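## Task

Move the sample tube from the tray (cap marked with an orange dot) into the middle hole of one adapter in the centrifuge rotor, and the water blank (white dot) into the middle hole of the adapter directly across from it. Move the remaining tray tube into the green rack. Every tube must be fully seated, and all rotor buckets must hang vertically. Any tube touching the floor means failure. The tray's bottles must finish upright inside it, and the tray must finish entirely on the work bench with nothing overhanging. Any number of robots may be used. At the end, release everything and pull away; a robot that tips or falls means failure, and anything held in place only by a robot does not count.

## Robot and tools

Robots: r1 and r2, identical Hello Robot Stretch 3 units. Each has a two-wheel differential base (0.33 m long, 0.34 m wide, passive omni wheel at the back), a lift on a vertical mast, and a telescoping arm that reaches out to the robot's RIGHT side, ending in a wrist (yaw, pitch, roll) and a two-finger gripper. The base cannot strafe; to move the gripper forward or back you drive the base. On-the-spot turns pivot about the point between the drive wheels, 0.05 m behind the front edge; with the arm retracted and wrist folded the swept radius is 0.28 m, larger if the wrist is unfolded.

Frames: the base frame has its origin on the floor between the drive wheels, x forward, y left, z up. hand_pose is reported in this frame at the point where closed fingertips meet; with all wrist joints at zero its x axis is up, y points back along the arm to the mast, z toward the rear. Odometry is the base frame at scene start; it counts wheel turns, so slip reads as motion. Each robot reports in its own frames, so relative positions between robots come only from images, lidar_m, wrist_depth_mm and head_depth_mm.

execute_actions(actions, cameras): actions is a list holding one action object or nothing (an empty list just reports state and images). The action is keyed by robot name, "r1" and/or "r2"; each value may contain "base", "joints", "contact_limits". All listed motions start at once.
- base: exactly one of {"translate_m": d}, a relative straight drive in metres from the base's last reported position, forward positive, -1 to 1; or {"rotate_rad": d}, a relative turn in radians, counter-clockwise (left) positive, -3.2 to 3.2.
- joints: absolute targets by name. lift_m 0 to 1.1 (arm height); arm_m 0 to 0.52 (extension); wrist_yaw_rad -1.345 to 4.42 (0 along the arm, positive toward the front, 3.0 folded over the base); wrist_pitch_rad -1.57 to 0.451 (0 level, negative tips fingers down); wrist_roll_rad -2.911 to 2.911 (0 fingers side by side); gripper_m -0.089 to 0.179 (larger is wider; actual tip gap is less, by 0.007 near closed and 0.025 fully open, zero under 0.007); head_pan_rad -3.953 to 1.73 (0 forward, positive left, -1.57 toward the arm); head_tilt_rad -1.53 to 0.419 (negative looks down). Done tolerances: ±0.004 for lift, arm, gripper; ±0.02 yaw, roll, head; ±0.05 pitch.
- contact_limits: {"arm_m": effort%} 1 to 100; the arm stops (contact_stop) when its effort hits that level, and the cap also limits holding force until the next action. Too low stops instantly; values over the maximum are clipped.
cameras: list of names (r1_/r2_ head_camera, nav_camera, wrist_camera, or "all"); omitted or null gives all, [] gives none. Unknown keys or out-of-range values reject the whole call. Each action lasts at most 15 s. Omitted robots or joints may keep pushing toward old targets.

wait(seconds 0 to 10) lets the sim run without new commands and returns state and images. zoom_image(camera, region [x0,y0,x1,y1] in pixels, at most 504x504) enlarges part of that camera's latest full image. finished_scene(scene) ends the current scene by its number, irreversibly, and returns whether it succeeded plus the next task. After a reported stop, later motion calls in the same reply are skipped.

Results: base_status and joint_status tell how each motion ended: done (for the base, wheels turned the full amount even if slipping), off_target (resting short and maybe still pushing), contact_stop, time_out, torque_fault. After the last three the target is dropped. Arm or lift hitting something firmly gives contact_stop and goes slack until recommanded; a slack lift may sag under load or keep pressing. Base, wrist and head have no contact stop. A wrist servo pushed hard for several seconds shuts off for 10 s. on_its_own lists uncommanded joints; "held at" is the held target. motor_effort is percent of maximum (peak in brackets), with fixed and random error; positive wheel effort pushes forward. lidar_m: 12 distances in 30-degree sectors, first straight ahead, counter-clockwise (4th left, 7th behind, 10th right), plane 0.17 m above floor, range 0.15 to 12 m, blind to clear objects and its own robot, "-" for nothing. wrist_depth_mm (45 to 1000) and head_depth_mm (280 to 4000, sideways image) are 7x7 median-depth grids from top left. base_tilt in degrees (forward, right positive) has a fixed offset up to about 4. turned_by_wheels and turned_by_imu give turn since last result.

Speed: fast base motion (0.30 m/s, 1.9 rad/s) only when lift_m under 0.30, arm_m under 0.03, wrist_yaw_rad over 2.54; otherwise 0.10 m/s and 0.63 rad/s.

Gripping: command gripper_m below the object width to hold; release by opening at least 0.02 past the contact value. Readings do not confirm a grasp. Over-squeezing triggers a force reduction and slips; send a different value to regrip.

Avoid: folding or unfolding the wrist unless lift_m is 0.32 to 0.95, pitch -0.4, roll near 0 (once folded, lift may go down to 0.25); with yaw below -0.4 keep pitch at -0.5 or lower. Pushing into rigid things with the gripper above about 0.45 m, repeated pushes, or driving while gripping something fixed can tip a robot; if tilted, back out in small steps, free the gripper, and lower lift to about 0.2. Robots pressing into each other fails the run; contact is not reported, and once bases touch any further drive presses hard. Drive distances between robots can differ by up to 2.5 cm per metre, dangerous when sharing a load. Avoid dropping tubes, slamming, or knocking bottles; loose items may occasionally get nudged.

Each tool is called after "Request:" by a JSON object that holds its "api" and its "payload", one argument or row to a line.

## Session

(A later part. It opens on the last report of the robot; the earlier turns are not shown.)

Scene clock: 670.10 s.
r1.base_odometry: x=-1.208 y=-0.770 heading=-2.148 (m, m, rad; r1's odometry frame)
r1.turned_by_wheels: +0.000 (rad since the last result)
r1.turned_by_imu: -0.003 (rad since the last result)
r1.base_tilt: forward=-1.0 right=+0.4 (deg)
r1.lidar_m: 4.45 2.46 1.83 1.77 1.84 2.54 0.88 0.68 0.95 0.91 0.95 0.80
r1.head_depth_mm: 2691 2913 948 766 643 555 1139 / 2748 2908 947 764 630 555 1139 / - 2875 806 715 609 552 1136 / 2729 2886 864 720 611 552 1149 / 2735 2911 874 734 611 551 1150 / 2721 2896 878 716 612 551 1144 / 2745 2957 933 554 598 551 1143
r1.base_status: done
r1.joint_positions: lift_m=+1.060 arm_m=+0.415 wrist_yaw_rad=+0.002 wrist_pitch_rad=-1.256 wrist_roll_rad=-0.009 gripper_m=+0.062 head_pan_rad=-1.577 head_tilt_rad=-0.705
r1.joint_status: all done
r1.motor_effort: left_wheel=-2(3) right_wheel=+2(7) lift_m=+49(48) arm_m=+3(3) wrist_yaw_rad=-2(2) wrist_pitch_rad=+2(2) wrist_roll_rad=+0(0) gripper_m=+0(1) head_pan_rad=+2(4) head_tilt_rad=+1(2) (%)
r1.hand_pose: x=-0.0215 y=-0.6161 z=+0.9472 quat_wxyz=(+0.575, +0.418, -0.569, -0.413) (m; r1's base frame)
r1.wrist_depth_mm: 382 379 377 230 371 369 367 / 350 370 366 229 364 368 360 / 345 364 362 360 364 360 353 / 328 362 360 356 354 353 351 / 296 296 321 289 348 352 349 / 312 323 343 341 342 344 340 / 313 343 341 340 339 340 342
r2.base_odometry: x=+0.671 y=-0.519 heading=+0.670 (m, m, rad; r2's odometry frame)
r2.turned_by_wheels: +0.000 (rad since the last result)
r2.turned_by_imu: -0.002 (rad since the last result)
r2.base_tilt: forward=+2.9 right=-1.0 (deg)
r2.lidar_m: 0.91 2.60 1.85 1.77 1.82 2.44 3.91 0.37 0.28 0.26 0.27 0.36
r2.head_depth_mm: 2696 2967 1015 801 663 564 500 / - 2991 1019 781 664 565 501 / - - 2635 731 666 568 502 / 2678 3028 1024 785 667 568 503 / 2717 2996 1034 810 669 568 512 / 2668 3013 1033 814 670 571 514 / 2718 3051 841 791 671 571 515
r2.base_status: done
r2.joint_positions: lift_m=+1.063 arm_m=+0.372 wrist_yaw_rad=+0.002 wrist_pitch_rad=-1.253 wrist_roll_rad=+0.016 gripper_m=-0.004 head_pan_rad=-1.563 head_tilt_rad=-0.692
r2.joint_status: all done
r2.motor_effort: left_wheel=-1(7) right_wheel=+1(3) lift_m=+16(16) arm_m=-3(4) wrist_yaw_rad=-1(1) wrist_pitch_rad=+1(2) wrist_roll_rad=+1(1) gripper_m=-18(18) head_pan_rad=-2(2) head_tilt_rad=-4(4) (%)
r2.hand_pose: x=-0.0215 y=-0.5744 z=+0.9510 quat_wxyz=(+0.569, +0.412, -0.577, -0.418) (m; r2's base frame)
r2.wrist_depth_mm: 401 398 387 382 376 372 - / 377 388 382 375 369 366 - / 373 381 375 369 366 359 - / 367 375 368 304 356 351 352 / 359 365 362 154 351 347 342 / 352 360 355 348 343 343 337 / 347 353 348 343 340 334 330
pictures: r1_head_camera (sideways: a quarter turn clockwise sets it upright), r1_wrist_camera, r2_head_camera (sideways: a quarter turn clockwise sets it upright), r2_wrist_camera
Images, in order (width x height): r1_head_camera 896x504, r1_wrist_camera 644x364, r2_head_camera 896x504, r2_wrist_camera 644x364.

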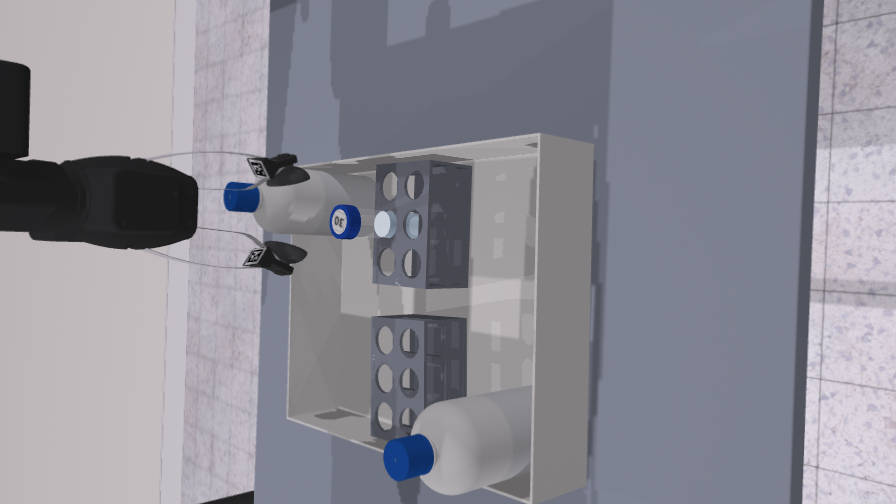

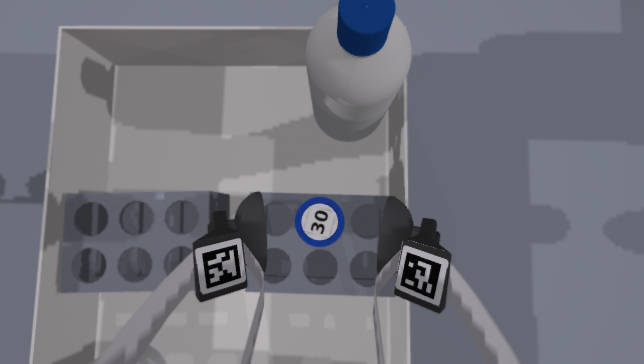

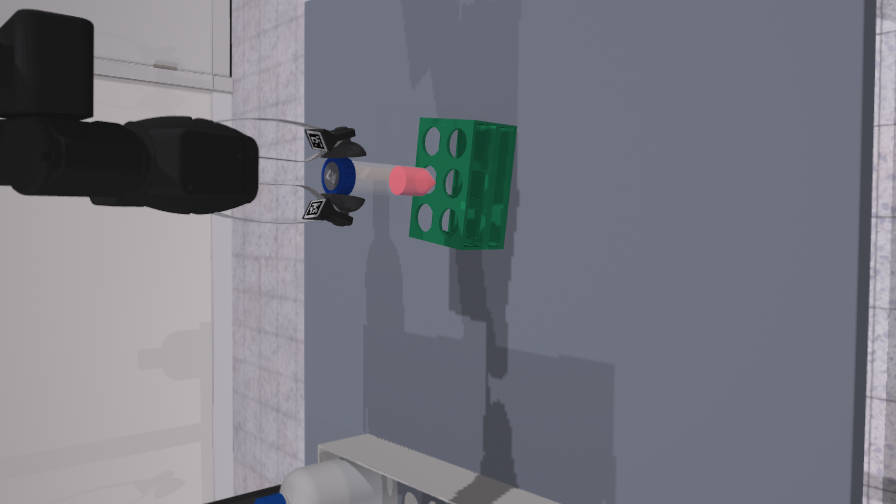

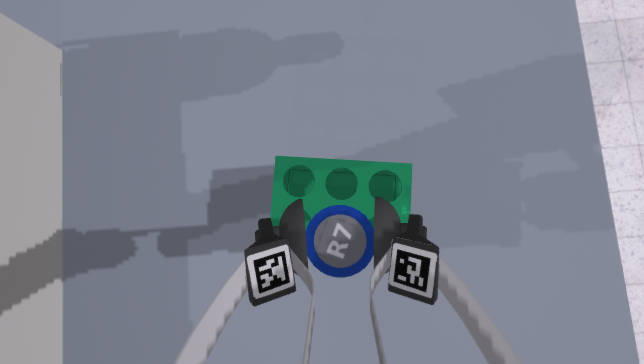

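Request:
{"api": "execute_actions", "payload": {
  "actions": [
    {"r1": {"base": {"translate_m": 0.003}, "joints": {"arm_m": 0.419, "lift_m": 0.991}}, "r2": {"joints": {"arm_m": 0.374, "lift_m": 1.015}}}
  ],
  "cameras": ["r1_head_camera", "r1_wrist_camera", "r2_head_camera", "r2_wrist_camera"]
}}

Scene clock: 694.60 s.
r1.base_odometry: x=-1.210 y=-0.773 heading=-2.148 (m, m, rad; r1's odometry frame)
r1.turned_by_wheels: +0.000 (rad since the last result)
r1.turned_by_imu: -0.001 (rad since the last result)
r1.base_tilt: forward=-1.0 right=+0.3 (deg)
r1.lidar_m: 4.42 2.46 1.84 1.77 1.84 2.54 0.88 0.69 0.95 0.92 0.95 0.80
r1.head_depth_mm: - 2876 949 767 644 556 1137 / 2647 2917 941 762 629 555 1136 / - 2896 803 718 609 554 1128 / 2718 2889 860 719 613 552 1146 / 2720 2892 877 738 611 552 1156 / 2713 2906 877 715 609 550 1152 / 2737 2957 929 553 600 552 1150
r1.base_status: done
r1.joint_positions: lift_m=+0.991 arm_m=+0.419 wrist_yaw_rad=+0.002 wrist_pitch_rad=-1.256 wrist_roll_rad=-0.009 gripper_m=+0.062 head_pan_rad=-1.577 head_tilt_rad=-0.705
r1.joint_status: all done
r1.motor_effort: left_wheel=-1(3) right_wheel=+2(8) lift_m=+25(39) arm_m=+3(4) wrist_yaw_rad=-1(1) wrist_pitch_rad=+2(2) wrist_roll_rad=+0(0) gripper_m=+1(0) head_pan_rad=+3(2) head_tilt_rad=+2(2) (%)
r1.hand_pose: x=-0.0215 y=-0.6201 z=+0.8791 quat_wxyz=(+0.575, +0.418, -0.569, -0.413) (m; r1's base frame)
r1.wrist_depth_mm: 271 285 283 158 152 297 297 / 291 295 295 213 228 294 292 / 292 292 293 289 289 290 286 / 279 290 287 287 285 286 283 / 227 224 259 160 279 282 279 / 223 223 249 219 270 278 274 / 278 277 275 271 257 272 272
r2.base_odometry: x=+0.671 y=-0.519 heading=+0.670 (m, m, rad; r2's odometry frame)
r2.turned_by_wheels: +0.000 (rad since the last result)
r2.turned_by_imu: -0.001 (rad since the last result)
r2.base_tilt: forward=+2.9 right=-0.9 (deg)
r2.lidar_m: 0.91 2.60 1.85 1.77 1.82 2.43 3.91 0.37 0.28 0.26 0.27 0.36
r2.head_depth_mm: 2707 2972 1017 803 663 564 499 / - 2996 1020 780 664 565 501 / 2663 - 984 717 666 567 501 / 2680 3023 1029 785 667 567 502 / 2673 2994 1031 809 670 568 513 / 2690 3020 1032 814 670 570 514 / 2717 3026 842 790 671 571 517
r2.base_status: not commanded
r2.joint_positions: lift_m=+1.015 arm_m=+0.374 wrist_yaw_rad=+0.002 wrist_pitch_rad=-1.253 wrist_roll_rad=+0.016 gripper_m=-0.004 head_pan_rad=-1.563 head_tilt_rad=-0.692
r2.joint_status: all done
r2.motor_effort: left_wheel=-1(1) right_wheel=+1(1) lift_m=+16(17) arm_m=+4(6) wrist_yaw_rad=-1(1) wrist_pitch_rad=+2(2) wrist_roll_rad=+1(1) gripper_m=-17(18) head_pan_rad=-3(2) head_tilt_rad=-4(4) (%)
r2.hand_pose: x=-0.0215 y=-0.5757 z=+0.9029 quat_wxyz=(+0.569, +0.412, -0.577, -0.418) (m; r2's base frame)
r2.wrist_depth_mm: 347 344 337 329 326 321 318 / 340 337 331 327 321 316 312 / 332 327 323 320 316 310 306 / 327 325 316 255 306 305 301 / 323 318 313 153 301 297 294 / 315 312 309 301 299 295 290 / 310 307 302 295 293 290 286
pictures: r1_head_camera (sideways: a quarter turn clockwise sets it upright), r1_wrist_camera, r2_head_camera (sideways: a quarter turn clockwise sets it upright), r2_wrist_camera
Images, in order (width x height): r1_head_camera 896x504, r1_wrist_camera 644x364, r2_head_camera 896x504, r2_wrist_camera 644x364.

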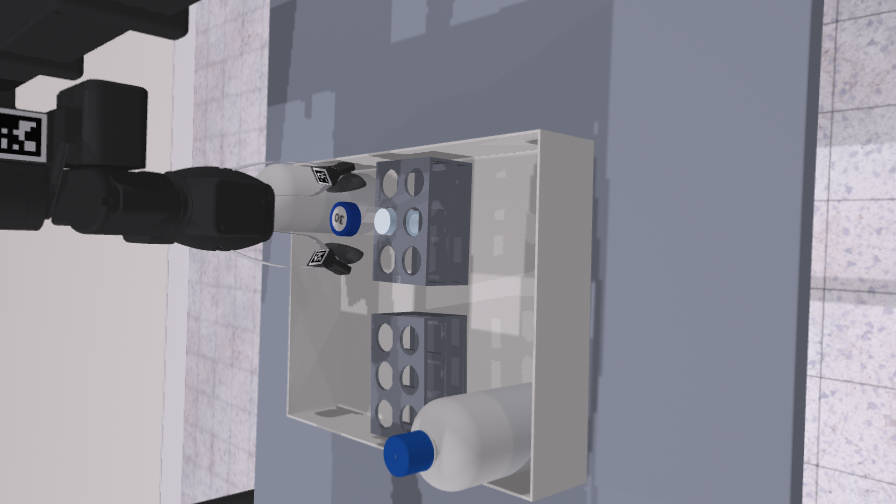

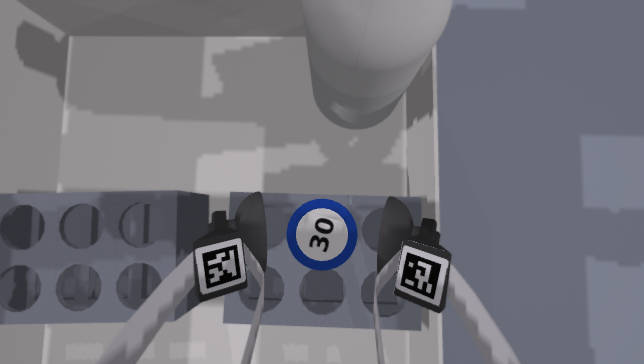

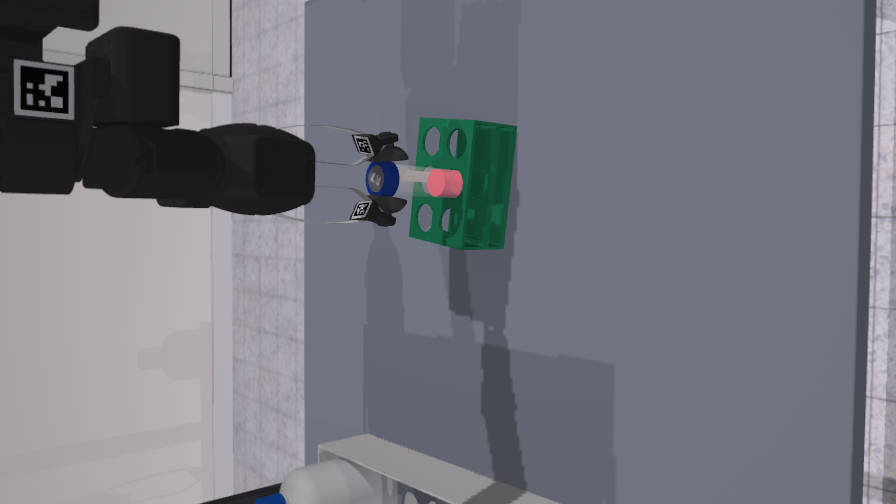

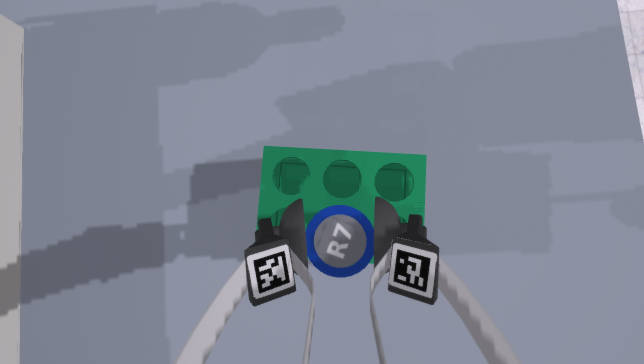

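Request:
{"api": "execute_actions", "payload": {
  "actions": [
    {"r1": {"joints": {"gripper_m": -0.005}}, "r2": {"joints": {"lift_m": 0.985}}}
  ],
  "cameras": ["r1_wrist_camera", "r2_head_camera", "r2_wrist_camera"]
}}

Scene clock: 701.87 s.
r1.base_odometry: x=-1.210 y=-0.773 heading=-2.148 (m, m, rad; r1's odometry frame)
r1.turned_by_wheels: +0.000 (rad since the last result)
r1.turned_by_imu: -0.001 (rad since the last result)
r1.base_tilt: forward=-1.1 right=+0.3 (deg)
r1.lidar_m: 4.44 2.45 1.83 1.77 1.84 2.54 0.88 0.69 0.94 0.91 0.95 0.80
r1.head_depth_mm: - 2878 946 767 645 555 1143 / 2599 2945 945 762 628 555 1128 / - 2899 829 714 611 553 1137 / 2694 2871 874 720 611 553 1152 / 2698 2884 879 735 612 552 1147 / 2712 2923 880 716 609 551 1148 / 2719 2909 931 554 599 549 1147
r1.base_status: not commanded
r1.joint_positions: lift_m=+0.991 arm_m=+0.419 wrist_yaw_rad=+0.002 wrist_pitch_rad=-1.256 wrist_roll_rad=-0.009 gripper_m=-0.004 head_pan_rad=-1.577 head_tilt_rad=-0.705
r1.joint_status: all done
r1.motor_effort: left_wheel=-1(1) right_wheel=+2(2) lift_m=+25(25) arm_m=+3(3) wrist_yaw_rad=-1(1) wrist_pitch_rad=+2(2) wrist_roll_rad=+0(0) gripper_m=-22(99) head_pan_rad=+3(2) head_tilt_rad=+2(2) (%)
r1.hand_pose: x=-0.0215 y=-0.6201 z=+0.8791 quat_wxyz=(+0.575, +0.418, -0.569, -0.413) (m; r1's base frame)
r1.wrist_depth_mm: 268 285 281 158 152 299 295 / 292 297 296 214 228 296 291 / 290 294 291 289 289 289 289 / 280 288 288 286 286 285 284 / 226 225 272 159 251 280 280 / 223 223 247 247 245 276 275 / 278 277 276 272 223 271 271
r2.base_odometry: x=+0.671 y=-0.519 heading=+0.670 (m, m, rad; r2's odometry frame)
r2.turned_by_wheels: +0.000 (rad since the last result)
r2.turned_by_imu: -0.001 (rad since the last result)
r2.base_tilt: forward=+3.0 right=-1.1 (deg)
r2.lidar_m: 0.91 2.60 1.86 1.77 1.82 2.44 3.90 0.37 0.28 0.26 0.27 0.36
r2.head_depth_mm: 2564 2990 1013 800 663 564 499 / - - 1019 779 663 567 500 / 2563 2951 950 718 665 566 502 / 2683 3034 1027 797 667 567 503 / 2700 3057 1029 809 669 569 513 / 2715 3007 1037 817 671 568 514 / 2710 3002 842 791 671 571 515
r2.base_status: not commanded
r2.joint_positions: lift_m=+0.985 arm_m=+0.374 wrist_yaw_rad=+0.002 wrist_pitch_rad=-1.253 wrist_roll_rad=+0.016 gripper_m=-0.004 head_pan_rad=-1.563 head_tilt_rad=-0.692
r2.joint_status: all done
r2.motor_effort: left_wheel=-2(1) right_wheel=+1(1) lift_m=+17(14) arm_m=+4(4) wrist_yaw_rad=-1(1) wrist_pitch_rad=+2(2) wrist_roll_rad=+1(1) gripper_m=-18(18) head_pan_rad=-2(3) head_tilt_rad=-4(4) (%)
r2.hand_pose: x=-0.0215 y=-0.5757 z=+0.8730 quat_wxyz=(+0.569, +0.412, -0.577, -0.418) (m; r2's base frame)
r2.wrist_depth_mm: 312 308 305 299 294 289 285 / 305 302 298 294 289 285 280 / 301 296 293 288 284 280 276 / 296 290 287 238 253 274 271 / 290 286 282 153 271 271 267 / 285 280 276 270 268 266 262 / 279 276 271 269 264 261 256
pictures: r1_wrist_camera, r2_head_camera (sideways: a quarter turn clockwise sets it upright), r2_wrist_camera
Images, in order (width x height): r1_wrist_camera 644x364, r2_head_camera 896x504, r2_wrist_camera 644x364.

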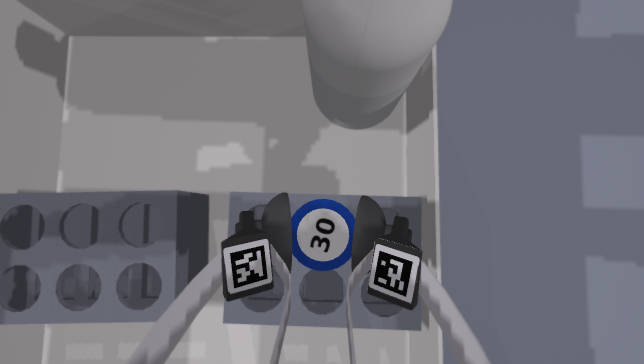

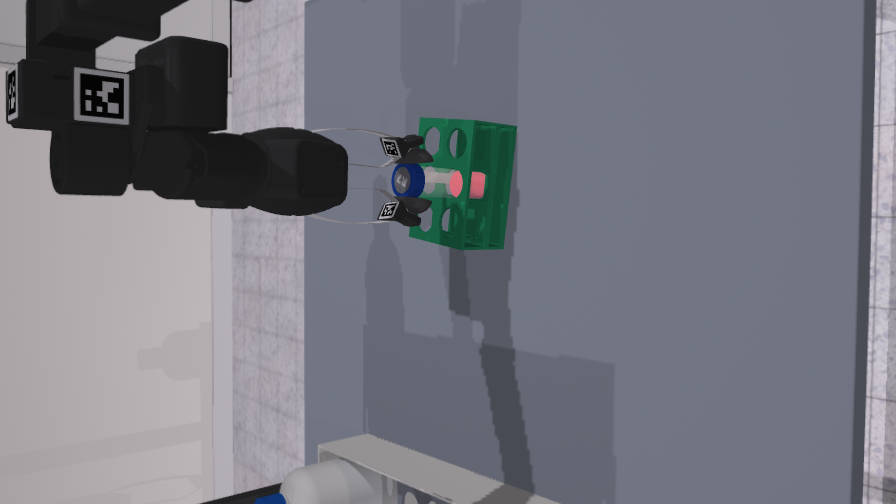

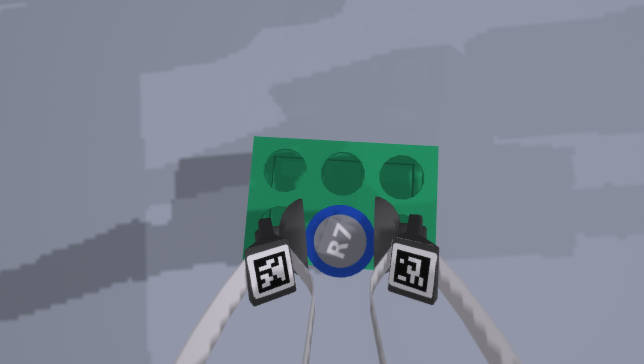

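Request:
{"api": "execute_actions", "payload": {
  "actions": [
    {"r1": {"joints": {"lift_m": 1.098}}, "r2": {"joints": {"gripper_m": 0.065}}}
  ],
  "cameras": ["r1_head_camera", "r1_wrist_camera", "r2_head_camera", "r2_wrist_camera"]
}}

Scene clock: 709.50 s.
r1.base_odometry: x=-1.210 y=-0.773 heading=-2.148 (m, m, rad; r1's odometry frame)
r1.turned_by_wheels: +0.000 (rad since the last result)
r1.turned_by_imu: -0.001 (rad since the last result)
r1.base_tilt: forward=-1.0 right=+0.3 (deg)
r1.lidar_m: 4.42 2.46 1.83 1.77 1.84 2.54 0.88 0.69 0.95 0.91 0.95 0.80
r1.head_depth_mm: 2676 2885 949 768 644 555 1141 / 2700 2942 949 766 630 554 1129 / - 2951 811 717 610 553 1134 / 2673 2926 876 718 612 551 1152 / 2736 2912 876 733 611 551 1154 / 2718 2931 876 715 609 552 1150 / 2730 2950 929 555 600 549 1153
r1.base_status: not commanded
r1.joint_positions: lift_m=+1.098 arm_m=+0.419 wrist_yaw_rad=+0.002 wrist_pitch_rad=-1.256 wrist_roll_rad=-0.009 gripper_m=-0.004 head_pan_rad=-1.577 head_tilt_rad=-0.705
r1.joint_status: all done
r1.motor_effort: left_wheel=-2(1) right_wheel=+2(1) lift_m=+49(52) arm_m=+3(3) wrist_yaw_rad=-2(2) wrist_pitch_rad=+2(2) wrist_roll_rad=+0(0) gripper_m=-22(21) head_pan_rad=+2(2) head_tilt_rad=+2(2) (%)
r1.hand_pose: x=-0.0215 y=-0.6201 z=+0.9852 quat_wxyz=(+0.575, +0.418, -0.569, -0.413) (m; r1's base frame)
r1.wrist_depth_mm: 421 424 416 417 416 407 411 / 416 364 395 261 407 405 404 / 412 401 407 402 398 396 398 / 405 389 399 392 393 391 389 / 401 337 345 159 386 386 385 / 393 349 386 356 383 383 379 / 390 365 382 377 379 379 375
r2.base_odometry: x=+0.671 y=-0.519 heading=+0.670 (m, m, rad; r2's odometry frame)
r2.turned_by_wheels: +0.000 (rad since the last result)
r2.turned_by_imu: -0.001 (rad since the last result)
r2.base_tilt: forward=+2.9 right=-1.0 (deg)
r2.lidar_m: 0.91 2.60 1.86 1.77 1.82 2.44 3.89 0.37 0.28 0.26 0.27 0.36
r2.head_depth_mm: 2519 2981 1013 799 662 563 498 / - - 1020 780 665 565 500 / 2617 2975 946 721 667 567 502 / 2694 3001 1031 787 666 568 504 / 2696 3031 1027 811 668 570 513 / 2694 3009 1034 814 669 568 514 / 2691 3047 843 791 672 571 514
r2.base_status: not commanded
r2.joint_positions: lift_m=+0.985 arm_m=+0.374 wrist_yaw_rad=+0.002 wrist_pitch_rad=-1.253 wrist_roll_rad=+0.016 gripper_m=+0.065 head_pan_rad=-1.563 head_tilt_rad=-0.692
r2.joint_status: all done
r2.motor_effort: left_wheel=-1(1) right_wheel=+1(1) lift_m=+16(16) arm_m=+3(3) wrist_yaw_rad=-1(2) wrist_pitch_rad=+2(2) wrist_roll_rad=+1(1) gripper_m=+1(79) head_pan_rad=-2(2) head_tilt_rad=-4(3) (%)
r2.hand_pose: x=-0.0215 y=-0.5757 z=+0.8730 quat_wxyz=(+0.569, +0.412, -0.577, -0.418) (m; r2's base frame)
r2.wrist_depth_mm: 313 309 304 299 295 289 285 / 307 302 298 294 288 285 280 / 303 296 293 286 283 280 276 / 294 290 289 223 252 273 270 / 290 287 284 157 243 271 266 / 284 280 275 274 268 264 262 / 279 277 273 267 264 261 257
pictures: r1_head_camera (sideways: a quarter turn clockwise sets it upright), r1_wrist_camera, r2_head_camera (sideways: a quarter turn clockwise sets it upright), r2_wrist_camera
Images, in order (width x height): r1_head_camera 896x504, r1_wrist_camera 644x364, r2_head_camera 896x504, r2_wrist_camera 644x364.

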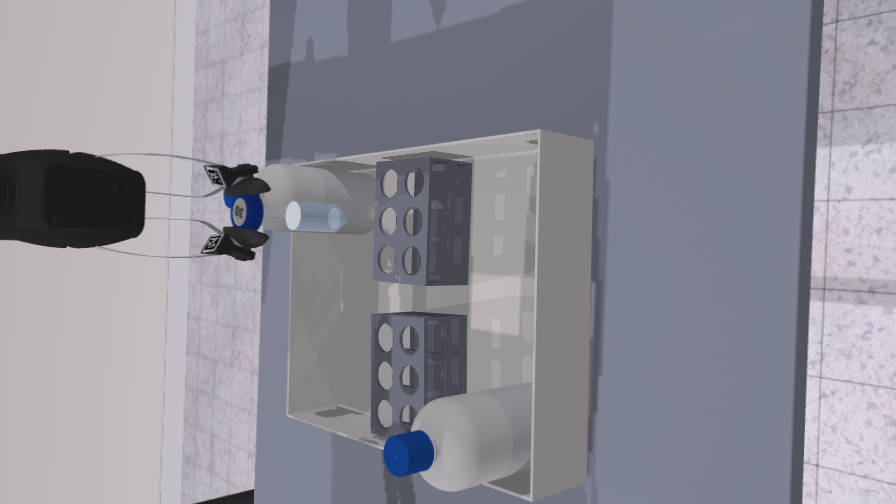

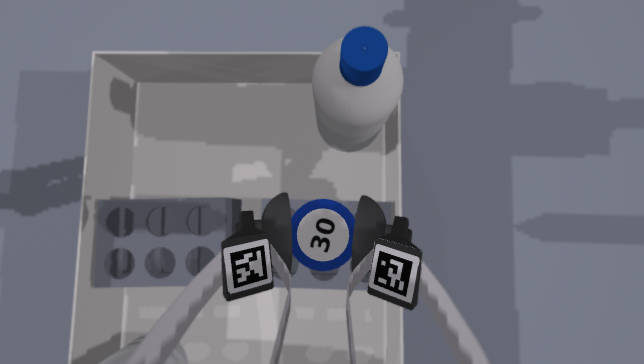

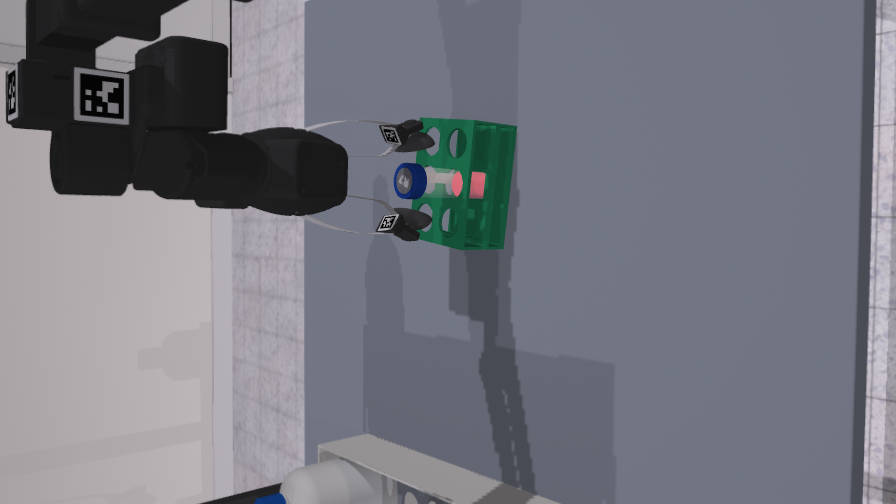

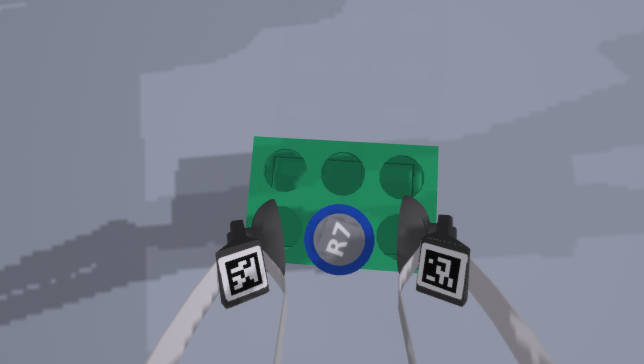

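Request:
{"api": "execute_actions", "payload": {
  "actions": [
    {"r1": {"base": {"translate_m": -1.0}, "joints": {"arm_m": 0.34}}, "r2": {"joints": {"lift_m": 1.06, "arm_m": 0.0}}}
  ],
  "cameras": ["r1_wrist_camera", "r2_head_camera"]
}}

Request:
{"api": "execute_actions", "payload": {
  "actions": [
    {"r1": {"base": {"translate_m": -0.278}, "joints": {"arm_m": 0.421}}}
  ],
  "cameras": ["r1_head_camera", "r1_wrist_camera"]
}}

Scene clock: 759.47 s.
r1.base_odometry: x=-0.664 y=+0.065 heading=-2.148 (m, m, rad; r1's odometry frame)
r1.turned_by_wheels: +0.000 (rad since the last result)
r1.turned_by_imu: -0.003 (rad since the last result)
r1.base_tilt: forward=-1.0 right=+0.3 (deg)
r1.lidar_m: 1.77 2.50 1.84 1.78 1.85 2.55 3.30 0.31 0.23 0.22 0.23 0.42
r1.head_depth_mm: 691 783 866 777 665 512 542 / 692 787 864 774 632 513 545 / - 805 833 776 638 515 547 / 698 795 807 736 585 514 554 / 2718 2879 2313 1036 835 521 622 / 2694 2914 2293 1862 1403 788 680 / 2736 2915 997 1717 1491 1346 1191
r1.base_status: done
r1.joint_positions: lift_m=+1.098 arm_m=+0.340 wrist_yaw_rad=+0.002 wrist_pitch_rad=-1.256 wrist_roll_rad=-0.009 gripper_m=-0.004 head_pan_rad=-1.577 head_tilt_rad=-0.705
r1.joint_status: all done
r1.motor_effort: left_wheel=-1(6) right_wheel=+2(3) lift_m=+49(49) arm_m=-4(5) wrist_yaw_rad=-2(2) wrist_pitch_rad=+2(2) wrist_roll_rad=+0(0) gripper_m=-22(23) head_pan_rad=+2(2) head_tilt_rad=+2(2) (%)
r1.hand_pose: x=-0.0215 y=-0.5417 z=+0.9852 quat_wxyz=(+0.575, +0.418, -0.569, -0.413) (m; r1's base frame)
r1.wrist_depth_mm: 425 742 - 368 366 365 358 / 420 - 647 360 454 438 390 / 414 - 636 366 420 418 401 / 407 - 628 410 415 407 405 / 402 - - 159 405 385 404 / 402 - 601 408 400 398 392 / 403 718 588 362 370 391 375
r2.base_odometry: x=+0.671 y=-0.519 heading=+0.670 (m, m, rad; r2's odometry frame)
r2.turned_by_wheels: +0.000 (rad since the last result)
r2.turned_by_imu: -0.002 (rad since the last result)
r2.base_tilt: forward=+2.8 right=-1.1 (deg)
r2.lidar_m: 0.91 2.60 1.86 1.77 1.82 2.43 3.91 0.37 0.28 0.26 0.27 0.36
r2.head_depth_mm: 2550 - - - - - - / 2591 - - - - - - / 2611 3005 1010 - - - 836 / 2682 3002 1024 809 668 594 499 / 2685 3035 1029 812 668 568 514 / 2688 3013 1031 814 672 571 514 / 2680 3024 841 790 671 572 515
r2.base_status: not commanded
r2.joint_positions: lift_m=+1.060 arm_m=+0.000 wrist_yaw_rad=+0.002 wrist_pitch_rad=-1.253 wrist_roll_rad=+0.016 gripper_m=+0.065 head_pan_rad=-1.563 head_tilt_rad=-0.692
r2.joint_status: all done
r2.motor_effort: left_wheel=-1(1) right_wheel=+1(1) lift_m=+23(25) arm_m=-3(4) wrist_yaw_rad=-1(1) wrist_pitch_rad=+2(2) wrist_roll_rad=+1(1) gripper_m=+1(1) head_pan_rad=-2(2) head_tilt_rad=-3(4) (%)
r2.hand_pose: x=-0.0215 y=-0.2024 z=+0.9476 quat_wxyz=(+0.569, +0.412, -0.577, -0.418) (m; r2's base frame)
r2.wrist_depth_mm: 370 391 388 382 375 368 - / 391 386 382 375 369 361 361 / 384 379 373 365 361 355 354 / 379 372 366 358 354 351 353 / - - - - - - - / - - - - - - - / - - - - - - -
pictures: r1_wrist_camera, r2_head_camera (sideways: a quarter turn clockwise sets it upright)
Images, in order (width x height): r1_wrist_camera 644x364, r2_head_camera 896x504.

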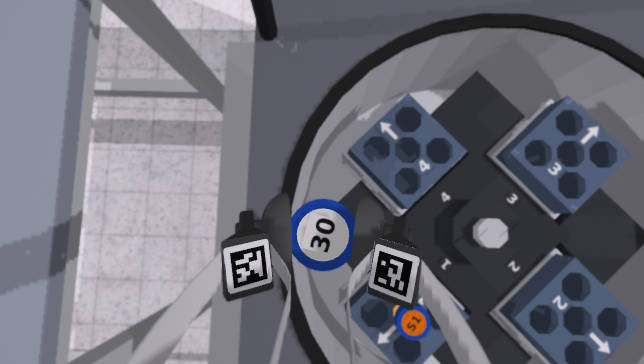

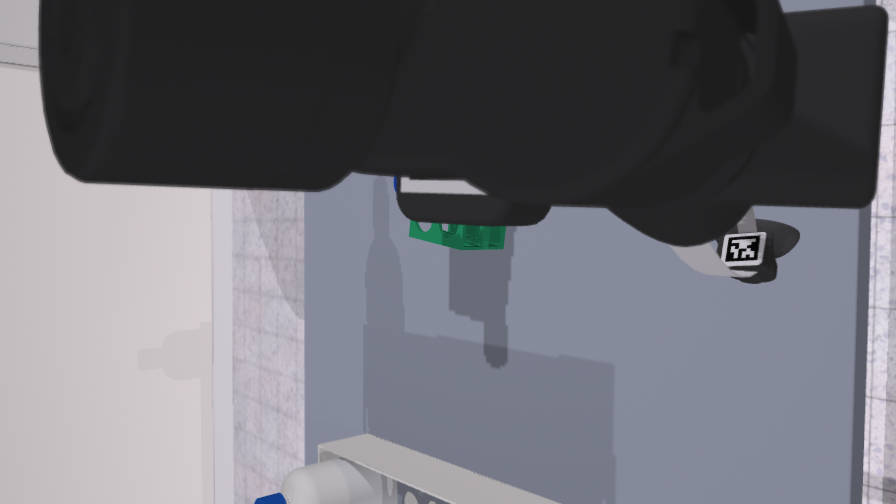

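Scene clock: 763.57 s.
r1.base_odometry: x=-0.512 y=+0.298 heading=-2.149 (m, m, rad; r1's odometry frame)
r1.turned_by_wheels: +0.000 (rad since the last result)
r1.turned_by_imu: -0.001 (rad since the last result)
r1.base_tilt: forward=-1.0 right=+0.3 (deg)
r1.lidar_m: 2.05 2.50 1.84 1.78 1.85 2.56 3.03 0.31 0.23 0.22 0.23 0.32
r1.head_depth_mm: 701 2845 2326 1781 603 509 539 / 692 780 834 747 588 510 541 / - 769 837 781 647 511 543 / 695 775 861 767 652 515 546 / 698 791 871 781 659 513 550 / 701 795 859 760 640 513 557 / 703 798 851 787 653 514 561
r1.base_status: done
r1.joint_positions: lift_m=+1.098 arm_m=+0.421 wrist_yaw_rad=+0.002 wrist_pitch_rad=-1.256 wrist_roll_rad=-0.009 gripper_m=-0.004 head_pan_rad=-1.577 head_tilt_rad=-0.704
r1.joint_status: all done
r1.motor_effort: left_wheel=-2(7) right_wheel=+2(2) lift_m=+49(49) arm_m=+3(3) wrist_yaw_rad=-3(2) wrist_pitch_rad=+2(2) wrist_roll_rad=+0(0) gripper_m=-22(22) head_pan_rad=+4(3) head_tilt_rad=+2(2) (%)
r1.hand_pose: x=-0.0215 y=-0.6221 z=+0.9852 quat_wxyz=(+0.575, +0.418, -0.569, -0.413) (m; r1's base frame)
r1.wrist_depth_mm: 344 341 333 330 321 318 - / 366 365 363 360 359 359 - / 362 371 440 401 354 - - / 359 413 414 425 349 - - / 381 409 411 159 349 - - / 388 402 382 405 378 - - / 386 406 402 396 426 - -
r2.base_odometry: x=+0.671 y=-0.519 heading=+0.670 (m, m, rad; r2's odometry frame)
r2.turned_by_wheels: +0.000 (rad since the last result)
r2.turned_by_imu: -0.001 (rad since the last result)
r2.base_tilt: forward=+2.9 right=-1.0 (deg)
r2.lidar_m: 0.91 2.60 1.85 1.77 1.82 2.44 3.90 0.37 0.28 0.26 0.27 0.36
r2.head_depth_mm: 2531 - - - - - - / 2596 - - - - - - / 2647 3009 1004 - - - 832 / 2678 2997 1021 808 667 593 499 / 2682 3067 1032 810 669 569 513 / 2707 3055 1033 815 671 571 514 / 2670 3045 843 791 673 570 515
r2.base_status: not commanded
r2.joint_positions: lift_m=+1.060 arm_m=+0.000 wrist_yaw_rad=+0.002 wrist_pitch_rad=-1.253 wrist_roll_rad=+0.016 gripper_m=+0.065 head_pan_rad=-1.563 head_tilt_rad=-0.692
r2.joint_status: not commanded
r2.motor_effort: left_wheel=-1(1) right_wheel=+1(1) lift_m=+23(23) arm_m=-4(3) wrist_yaw_rad=-1(1) wrist_pitch_rad=+2(2) wrist_roll_rad=+1(1) gripper_m=+1(0) head_pan_rad=-2(3) head_tilt_rad=-4(4) (%)
r2.hand_pose: x=-0.0215 y=-0.2024 z=+0.9476 quat_wxyz=(+0.569, +0.412, -0.577, -0.418) (m; r2's base frame)
r2.wrist_depth_mm: 369 393 389 384 374 373 - / 391 386 377 375 368 362 359 / 386 378 371 366 363 357 355 / 380 372 367 359 355 353 355 / - - - - - - - / - - - - - - - / - - - - - - -
pictures: r1_head_camera (sideways: a quarter turn clockwise sets it upright), r1_wrist_camera
Images, in order (width x height): r1_head_camera 896x504, r1_wrist_camera 644x364.

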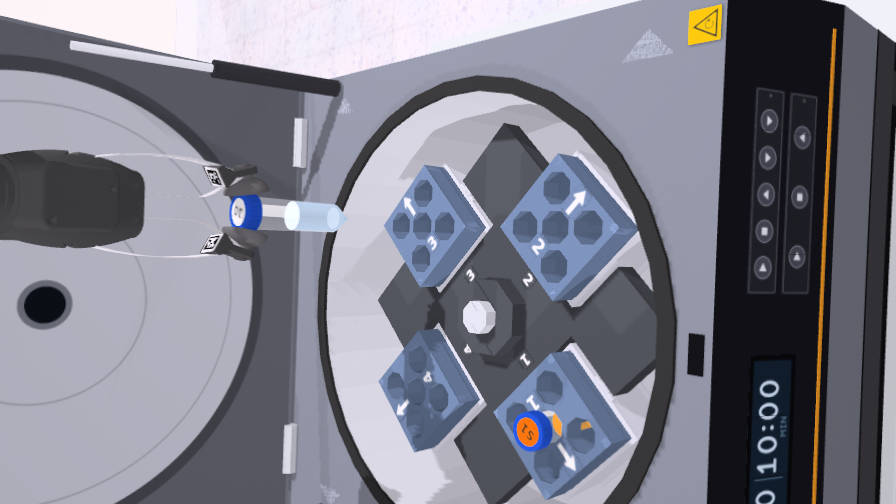

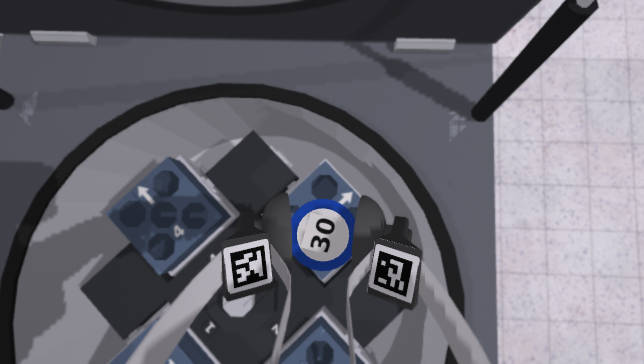

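Request:
{"api": "execute_actions", "payload": {
  "actions": []
}}

Scene clock: 784.87 s.
r1.base_odometry: x=-0.512 y=+0.298 heading=-2.149 (m, m, rad; r1's odometry frame)
r1.turned_by_wheels: +0.000 (rad since the last result)
r1.turned_by_imu: -0.001 (rad since the last result)
r1.base_tilt: forward=-1.1 right=+0.3 (deg)
r1.lidar_m: 2.05 2.50 1.84 1.78 1.86 2.56 3.02 0.31 0.23 0.22 0.23 0.32
r1.head_depth_mm: 702 2817 2298 1779 603 509 540 / 692 782 838 749 588 510 540 / - 771 839 782 648 513 543 / 695 774 861 768 649 514 545 / 697 790 875 783 660 514 550 / 699 796 857 764 643 513 554 / 701 798 851 781 657 512 559
r1.base_status: done
r1.joint_positions: lift_m=+1.098 arm_m=+0.421 wrist_yaw_rad=+0.002 wrist_pitch_rad=-1.256 wrist_roll_rad=-0.009 gripper_m=-0.004 head_pan_rad=-1.577 head_tilt_rad=-0.704
r1.joint_status: all done
r1.motor_effort: left_wheel=-2(7) right_wheel=+2(2) lift_m=+49(49) arm_m=+3(3) wrist_yaw_rad=-2(2) wrist_pitch_rad=+2(2) wrist_roll_rad=+0(0) gripper_m=-24(22) head_pan_rad=+3(3) head_tilt_rad=+2(2) (%)
r1.hand_pose: x=-0.0215 y=-0.6221 z=+0.9852 quat_wxyz=(+0.575, +0.418, -0.569, -0.413) (m; r1's base frame)
r1.wrist_depth_mm: 344 337 335 328 324 319 - / 371 367 364 362 357 356 - / 362 371 446 400 351 - - / 359 415 416 426 350 - - / 373 408 411 159 347 - - / 391 403 386 402 379 - - / 386 407 400 398 428 - -
r2.base_odometry: x=+0.671 y=-0.519 heading=+0.670 (m, m, rad; r2's odometry frame)
r2.turned_by_wheels: +0.000 (rad since the last result)
r2.turned_by_imu: +0.000 (rad since the last result)
r2.base_tilt: forward=+2.9 right=-1.1 (deg)
r2.lidar_m: 0.91 2.61 1.85 1.77 1.82 2.43 3.91 0.37 0.28 0.26 0.27 0.36
r2.head_depth_mm: 2523 - - - - - - / 2563 - - - - - - / 2629 3028 1011 - - - 832 / 2676 3025 1025 807 666 593 498 / 2695 3042 1030 811 667 568 512 / 2691 3018 1036 816 669 572 514 / 2697 3047 842 791 673 570 516
r2.base_status: not commanded
r2.joint_positions: lift_m=+1.060 arm_m=+0.000 wrist_yaw_rad=+0.002 wrist_pitch_rad=-1.253 wrist_roll_rad=+0.016 gripper_m=+0.065 head_pan_rad=-1.563 head_tilt_rad=-0.692
r2.joint_status: not commanded
r2.motor_effort: left_wheel=-1(1) right_wheel=+1(1) lift_m=+23(23) arm_m=-4(3) wrist_yaw_rad=-1(1) wrist_pitch_rad=+2(2) wrist_roll_rad=+1(1) gripper_m=+1(0) head_pan_rad=-2(3) head_tilt_rad=-4(4) (%)
r2.hand_pose: x=-0.0215 y=-0.2024 z=+0.9476 quat_wxyz=(+0.569, +0.412, -0.577, -0.418) (m; r2's base frame)
r2.wrist_depth_mm: 370 390 388 380 377 371 - / 387 385 380 374 368 361 363 / 384 378 373 368 361 356 353 / 376 371 364 360 355 352 354 / - - - - - - - / - - - - - - - / - - - - - - -
pictures: r1_head_camera (sideways: a quarter turn clockwise sets it upright), r1_nav_camera (sideways: a quarter turn counterclockwise sets it upright), r1_wrist_camera, r2_head_camera (sideways: a quarter turn clockwise sets it upright), r2_nav_camera (sideways: a quarter turn counterclockwise sets it upright), r2_wrist_camera
Images, in order (width x height): r1_head_camera 896x504, r1_nav_camera 672x504, r1_wrist_camera 644x364, r2_head_camera 896x504, r2_nav_camera 672x504, r2_wrist_camera 644x364.

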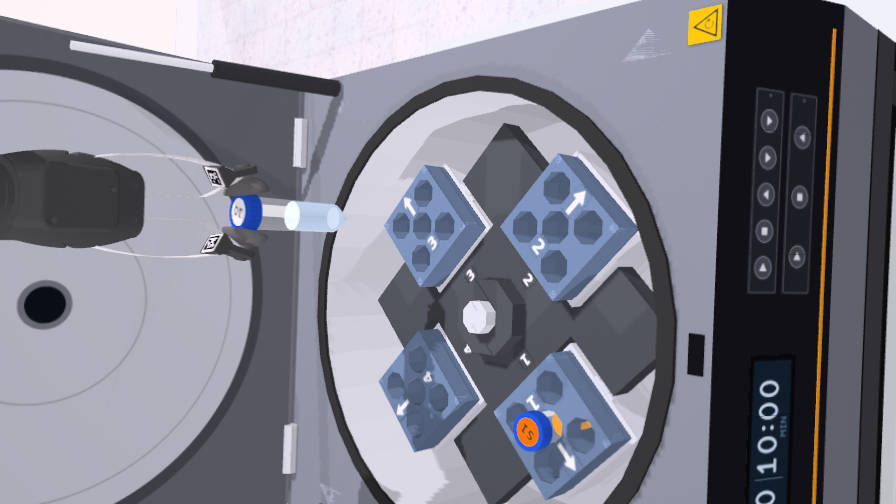

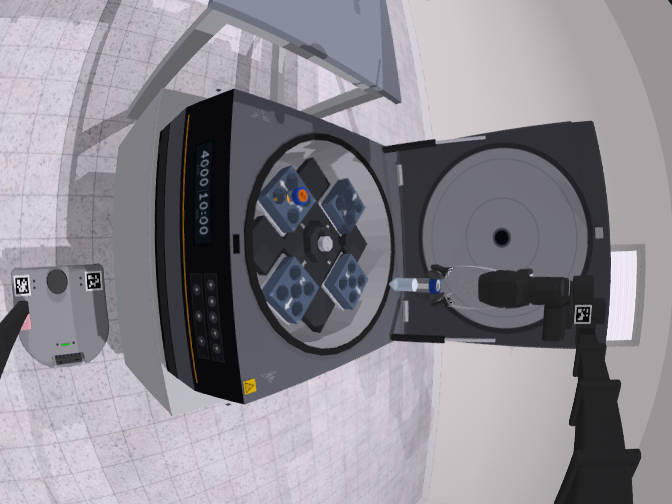

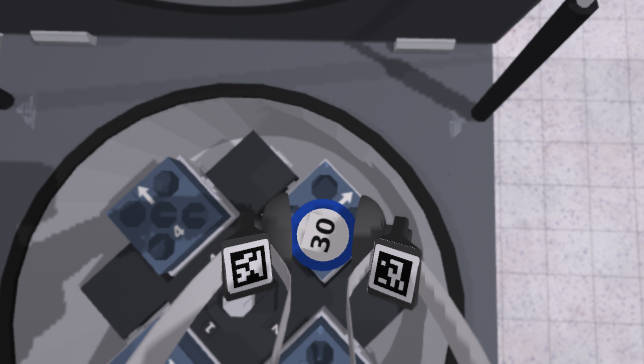

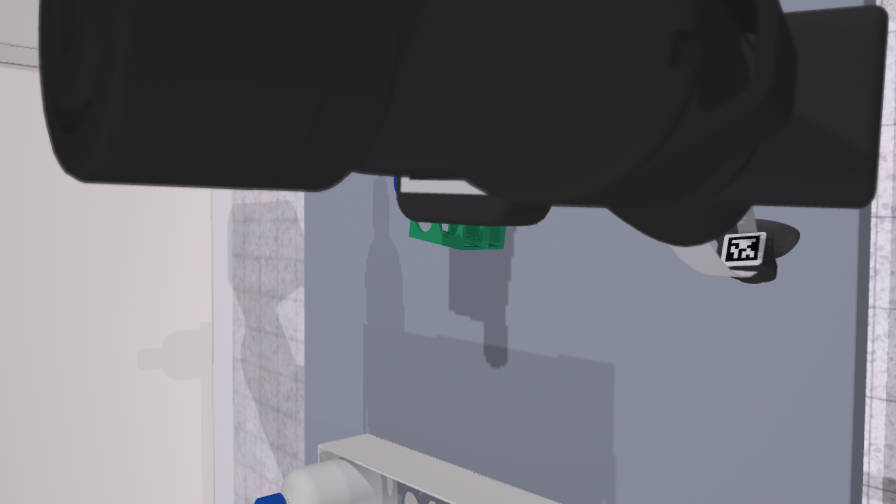

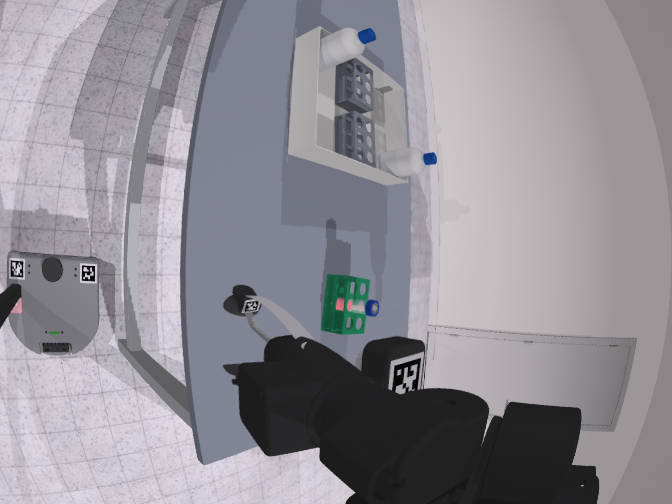

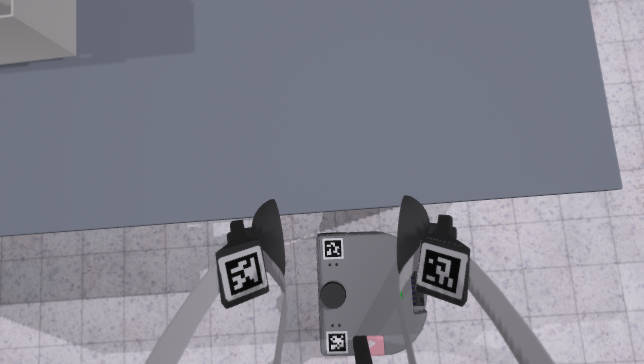

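Request:
{"api": "zoom_image", "payload": {
  "camera": "r1_head_camera",
  "region": [320, 80, 700, 504]
}}

Request:
{"api": "zoom_image", "payload": {
  "camera": "r1_wrist_camera",
  "region": [40, 80, 480, 364]
}}

Region (320, 80, 700, 504) of r1_head_camera's 896x504 image, scaled by 1.189, with more detail than that image has; it fills the left 452 columns of this view, and the rest is white.

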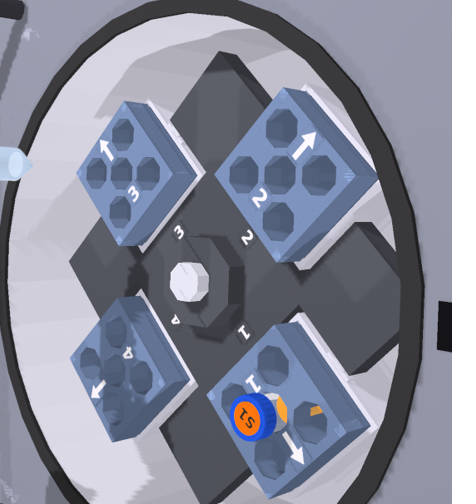

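Region (40, 80, 480, 364) of r1_wrist_camera's 644x364 image, scaled by 1.145; it fills the top 325 rows of this view, and the rest is white.

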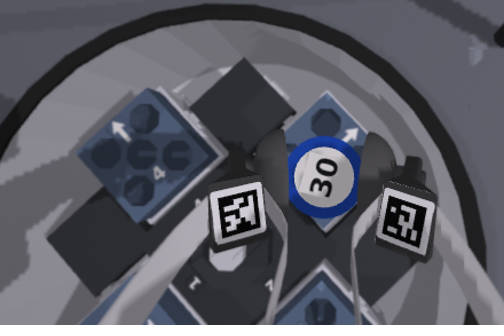

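Request:
{"api": "execute_actions", "payload": {
  "actions": [
    {"r1": {"joints": {"lift_m": 1.015}}}
  ],
  "cameras": ["r1_wrist_camera", "r1_head_camera"]
}}

Scene clock: 805.17 s.
r1.base_odometry: x=-0.512 y=+0.298 heading=-2.149 (m, m, rad; r1's odometry frame)
r1.turned_by_wheels: +0.000 (rad since the last result)
r1.turned_by_imu: -0.001 (rad since the last result)
r1.base_tilt: forward=-1.1 right=+0.3 (deg)
r1.lidar_m: 2.05 2.50 1.84 1.78 1.85 2.56 3.03 0.31 0.23 0.22 0.23 0.31
r1.head_depth_mm: 701 2833 2341 1773 601 509 537 / 727 781 837 748 589 510 539 / - 798 849 783 647 512 543 / 694 789 866 766 649 515 545 / 696 790 873 779 660 514 550 / 700 795 862 763 641 514 556 / 701 795 851 787 652 513 560
r1.base_status: not commanded
r1.joint_positions: lift_m=+1.015 arm_m=+0.421 wrist_yaw_rad=+0.002 wrist_pitch_rad=-1.256 wrist_roll_rad=-0.009 gripper_m=-0.004 head_pan_rad=-1.577 head_tilt_rad=-0.704
r1.joint_status: all done
r1.motor_effort: left_wheel=-2(2) right_wheel=+2(2) lift_m=+25(43) arm_m=+3(3) wrist_yaw_rad=-1(1) wrist_pitch_rad=+2(2) wrist_roll_rad=+1(0) gripper_m=-23(23) head_pan_rad=+3(3) head_tilt_rad=+2(2) (%)
r1.hand_pose: x=-0.0215 y=-0.6221 z=+0.9030 quat_wxyz=(+0.575, +0.418, -0.569, -0.413) (m; r1's base frame)
r1.wrist_depth_mm: 283 281 278 280 278 276 - / 281 282 306 275 272 271 - / 299 361 379 400 269 268 - / 326 312 335 307 314 263 - / 340 304 326 159 336 260 - / 326 324 306 319 319 256 - / 323 320 298 317 320 252 -
r2.base_odometry: x=+0.671 y=-0.519 heading=+0.670 (m, m, rad; r2's odometry frame)
r2.turned_by_wheels: +0.000 (rad since the last result)
r2.turned_by_imu: -0.001 (rad since the last result)
r2.base_tilt: forward=+2.9 right=-1.1 (deg)
r2.lidar_m: 0.91 2.60 1.86 1.77 1.83 2.44 3.91 0.37 0.28 0.26 0.27 0.36
r2.head_depth_mm: 2578 - - - - - - / 2579 - - - - - - / 2617 3013 1003 - - - 832 / 2688 3014 1028 809 666 594 498 / 2694 3029 1026 813 670 568 514 / 2674 3031 1033 815 671 570 513 / 2705 3052 843 792 673 571 516
r2.base_status: not commanded
r2.joint_positions: lift_m=+1.060 arm_m=+0.000 wrist_yaw_rad=+0.002 wrist_pitch_rad=-1.253 wrist_roll_rad=+0.016 gripper_m=+0.065 head_pan_rad=-1.563 head_tilt_rad=-0.692
r2.joint_status: not commanded
r2.motor_effort: left_wheel=-1(1) right_wheel=+0(1) lift_m=+23(23) arm_m=-4(4) wrist_yaw_rad=-1(1) wrist_pitch_rad=+2(2) wrist_roll_rad=+1(0) gripper_m=+0(0) head_pan_rad=-2(3) head_tilt_rad=-3(4) (%)
r2.hand_pose: x=-0.0215 y=-0.2024 z=+0.9476 quat_wxyz=(+0.569, +0.412, -0.577, -0.418) (m; r2's base frame)
r2.wrist_depth_mm: 367 397 387 382 376 370 - / 388 385 379 375 370 363 361 / 385 379 374 369 363 356 354 / 377 372 365 362 356 353 353 / - - - - - - - / - - - - - - - / - - - - - - -
pictures: r1_head_camera (sideways: a quarter turn clockwise sets it upright), r1_wrist_camera
Images, in order (width x height): r1_head_camera 896x504, r1_wrist_camera 644x364.

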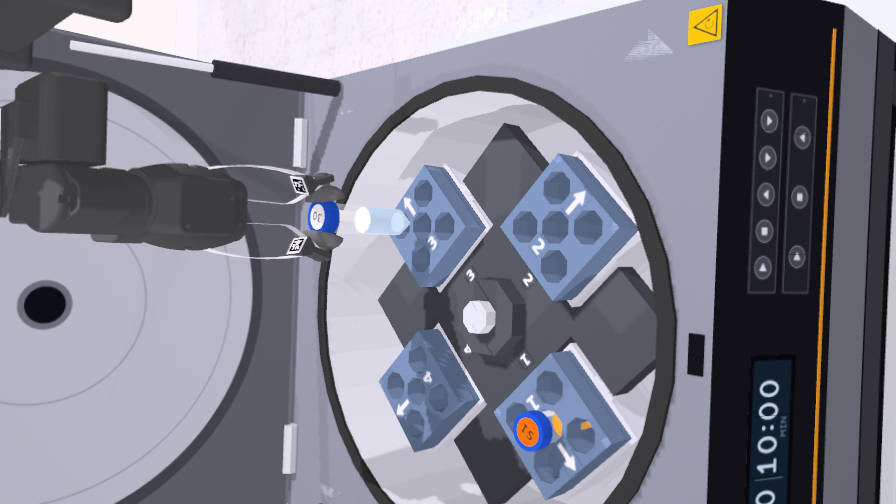

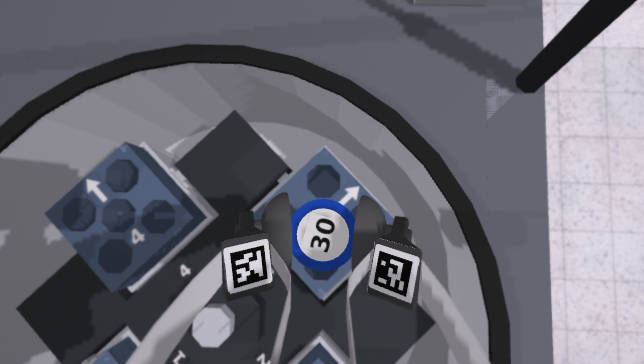

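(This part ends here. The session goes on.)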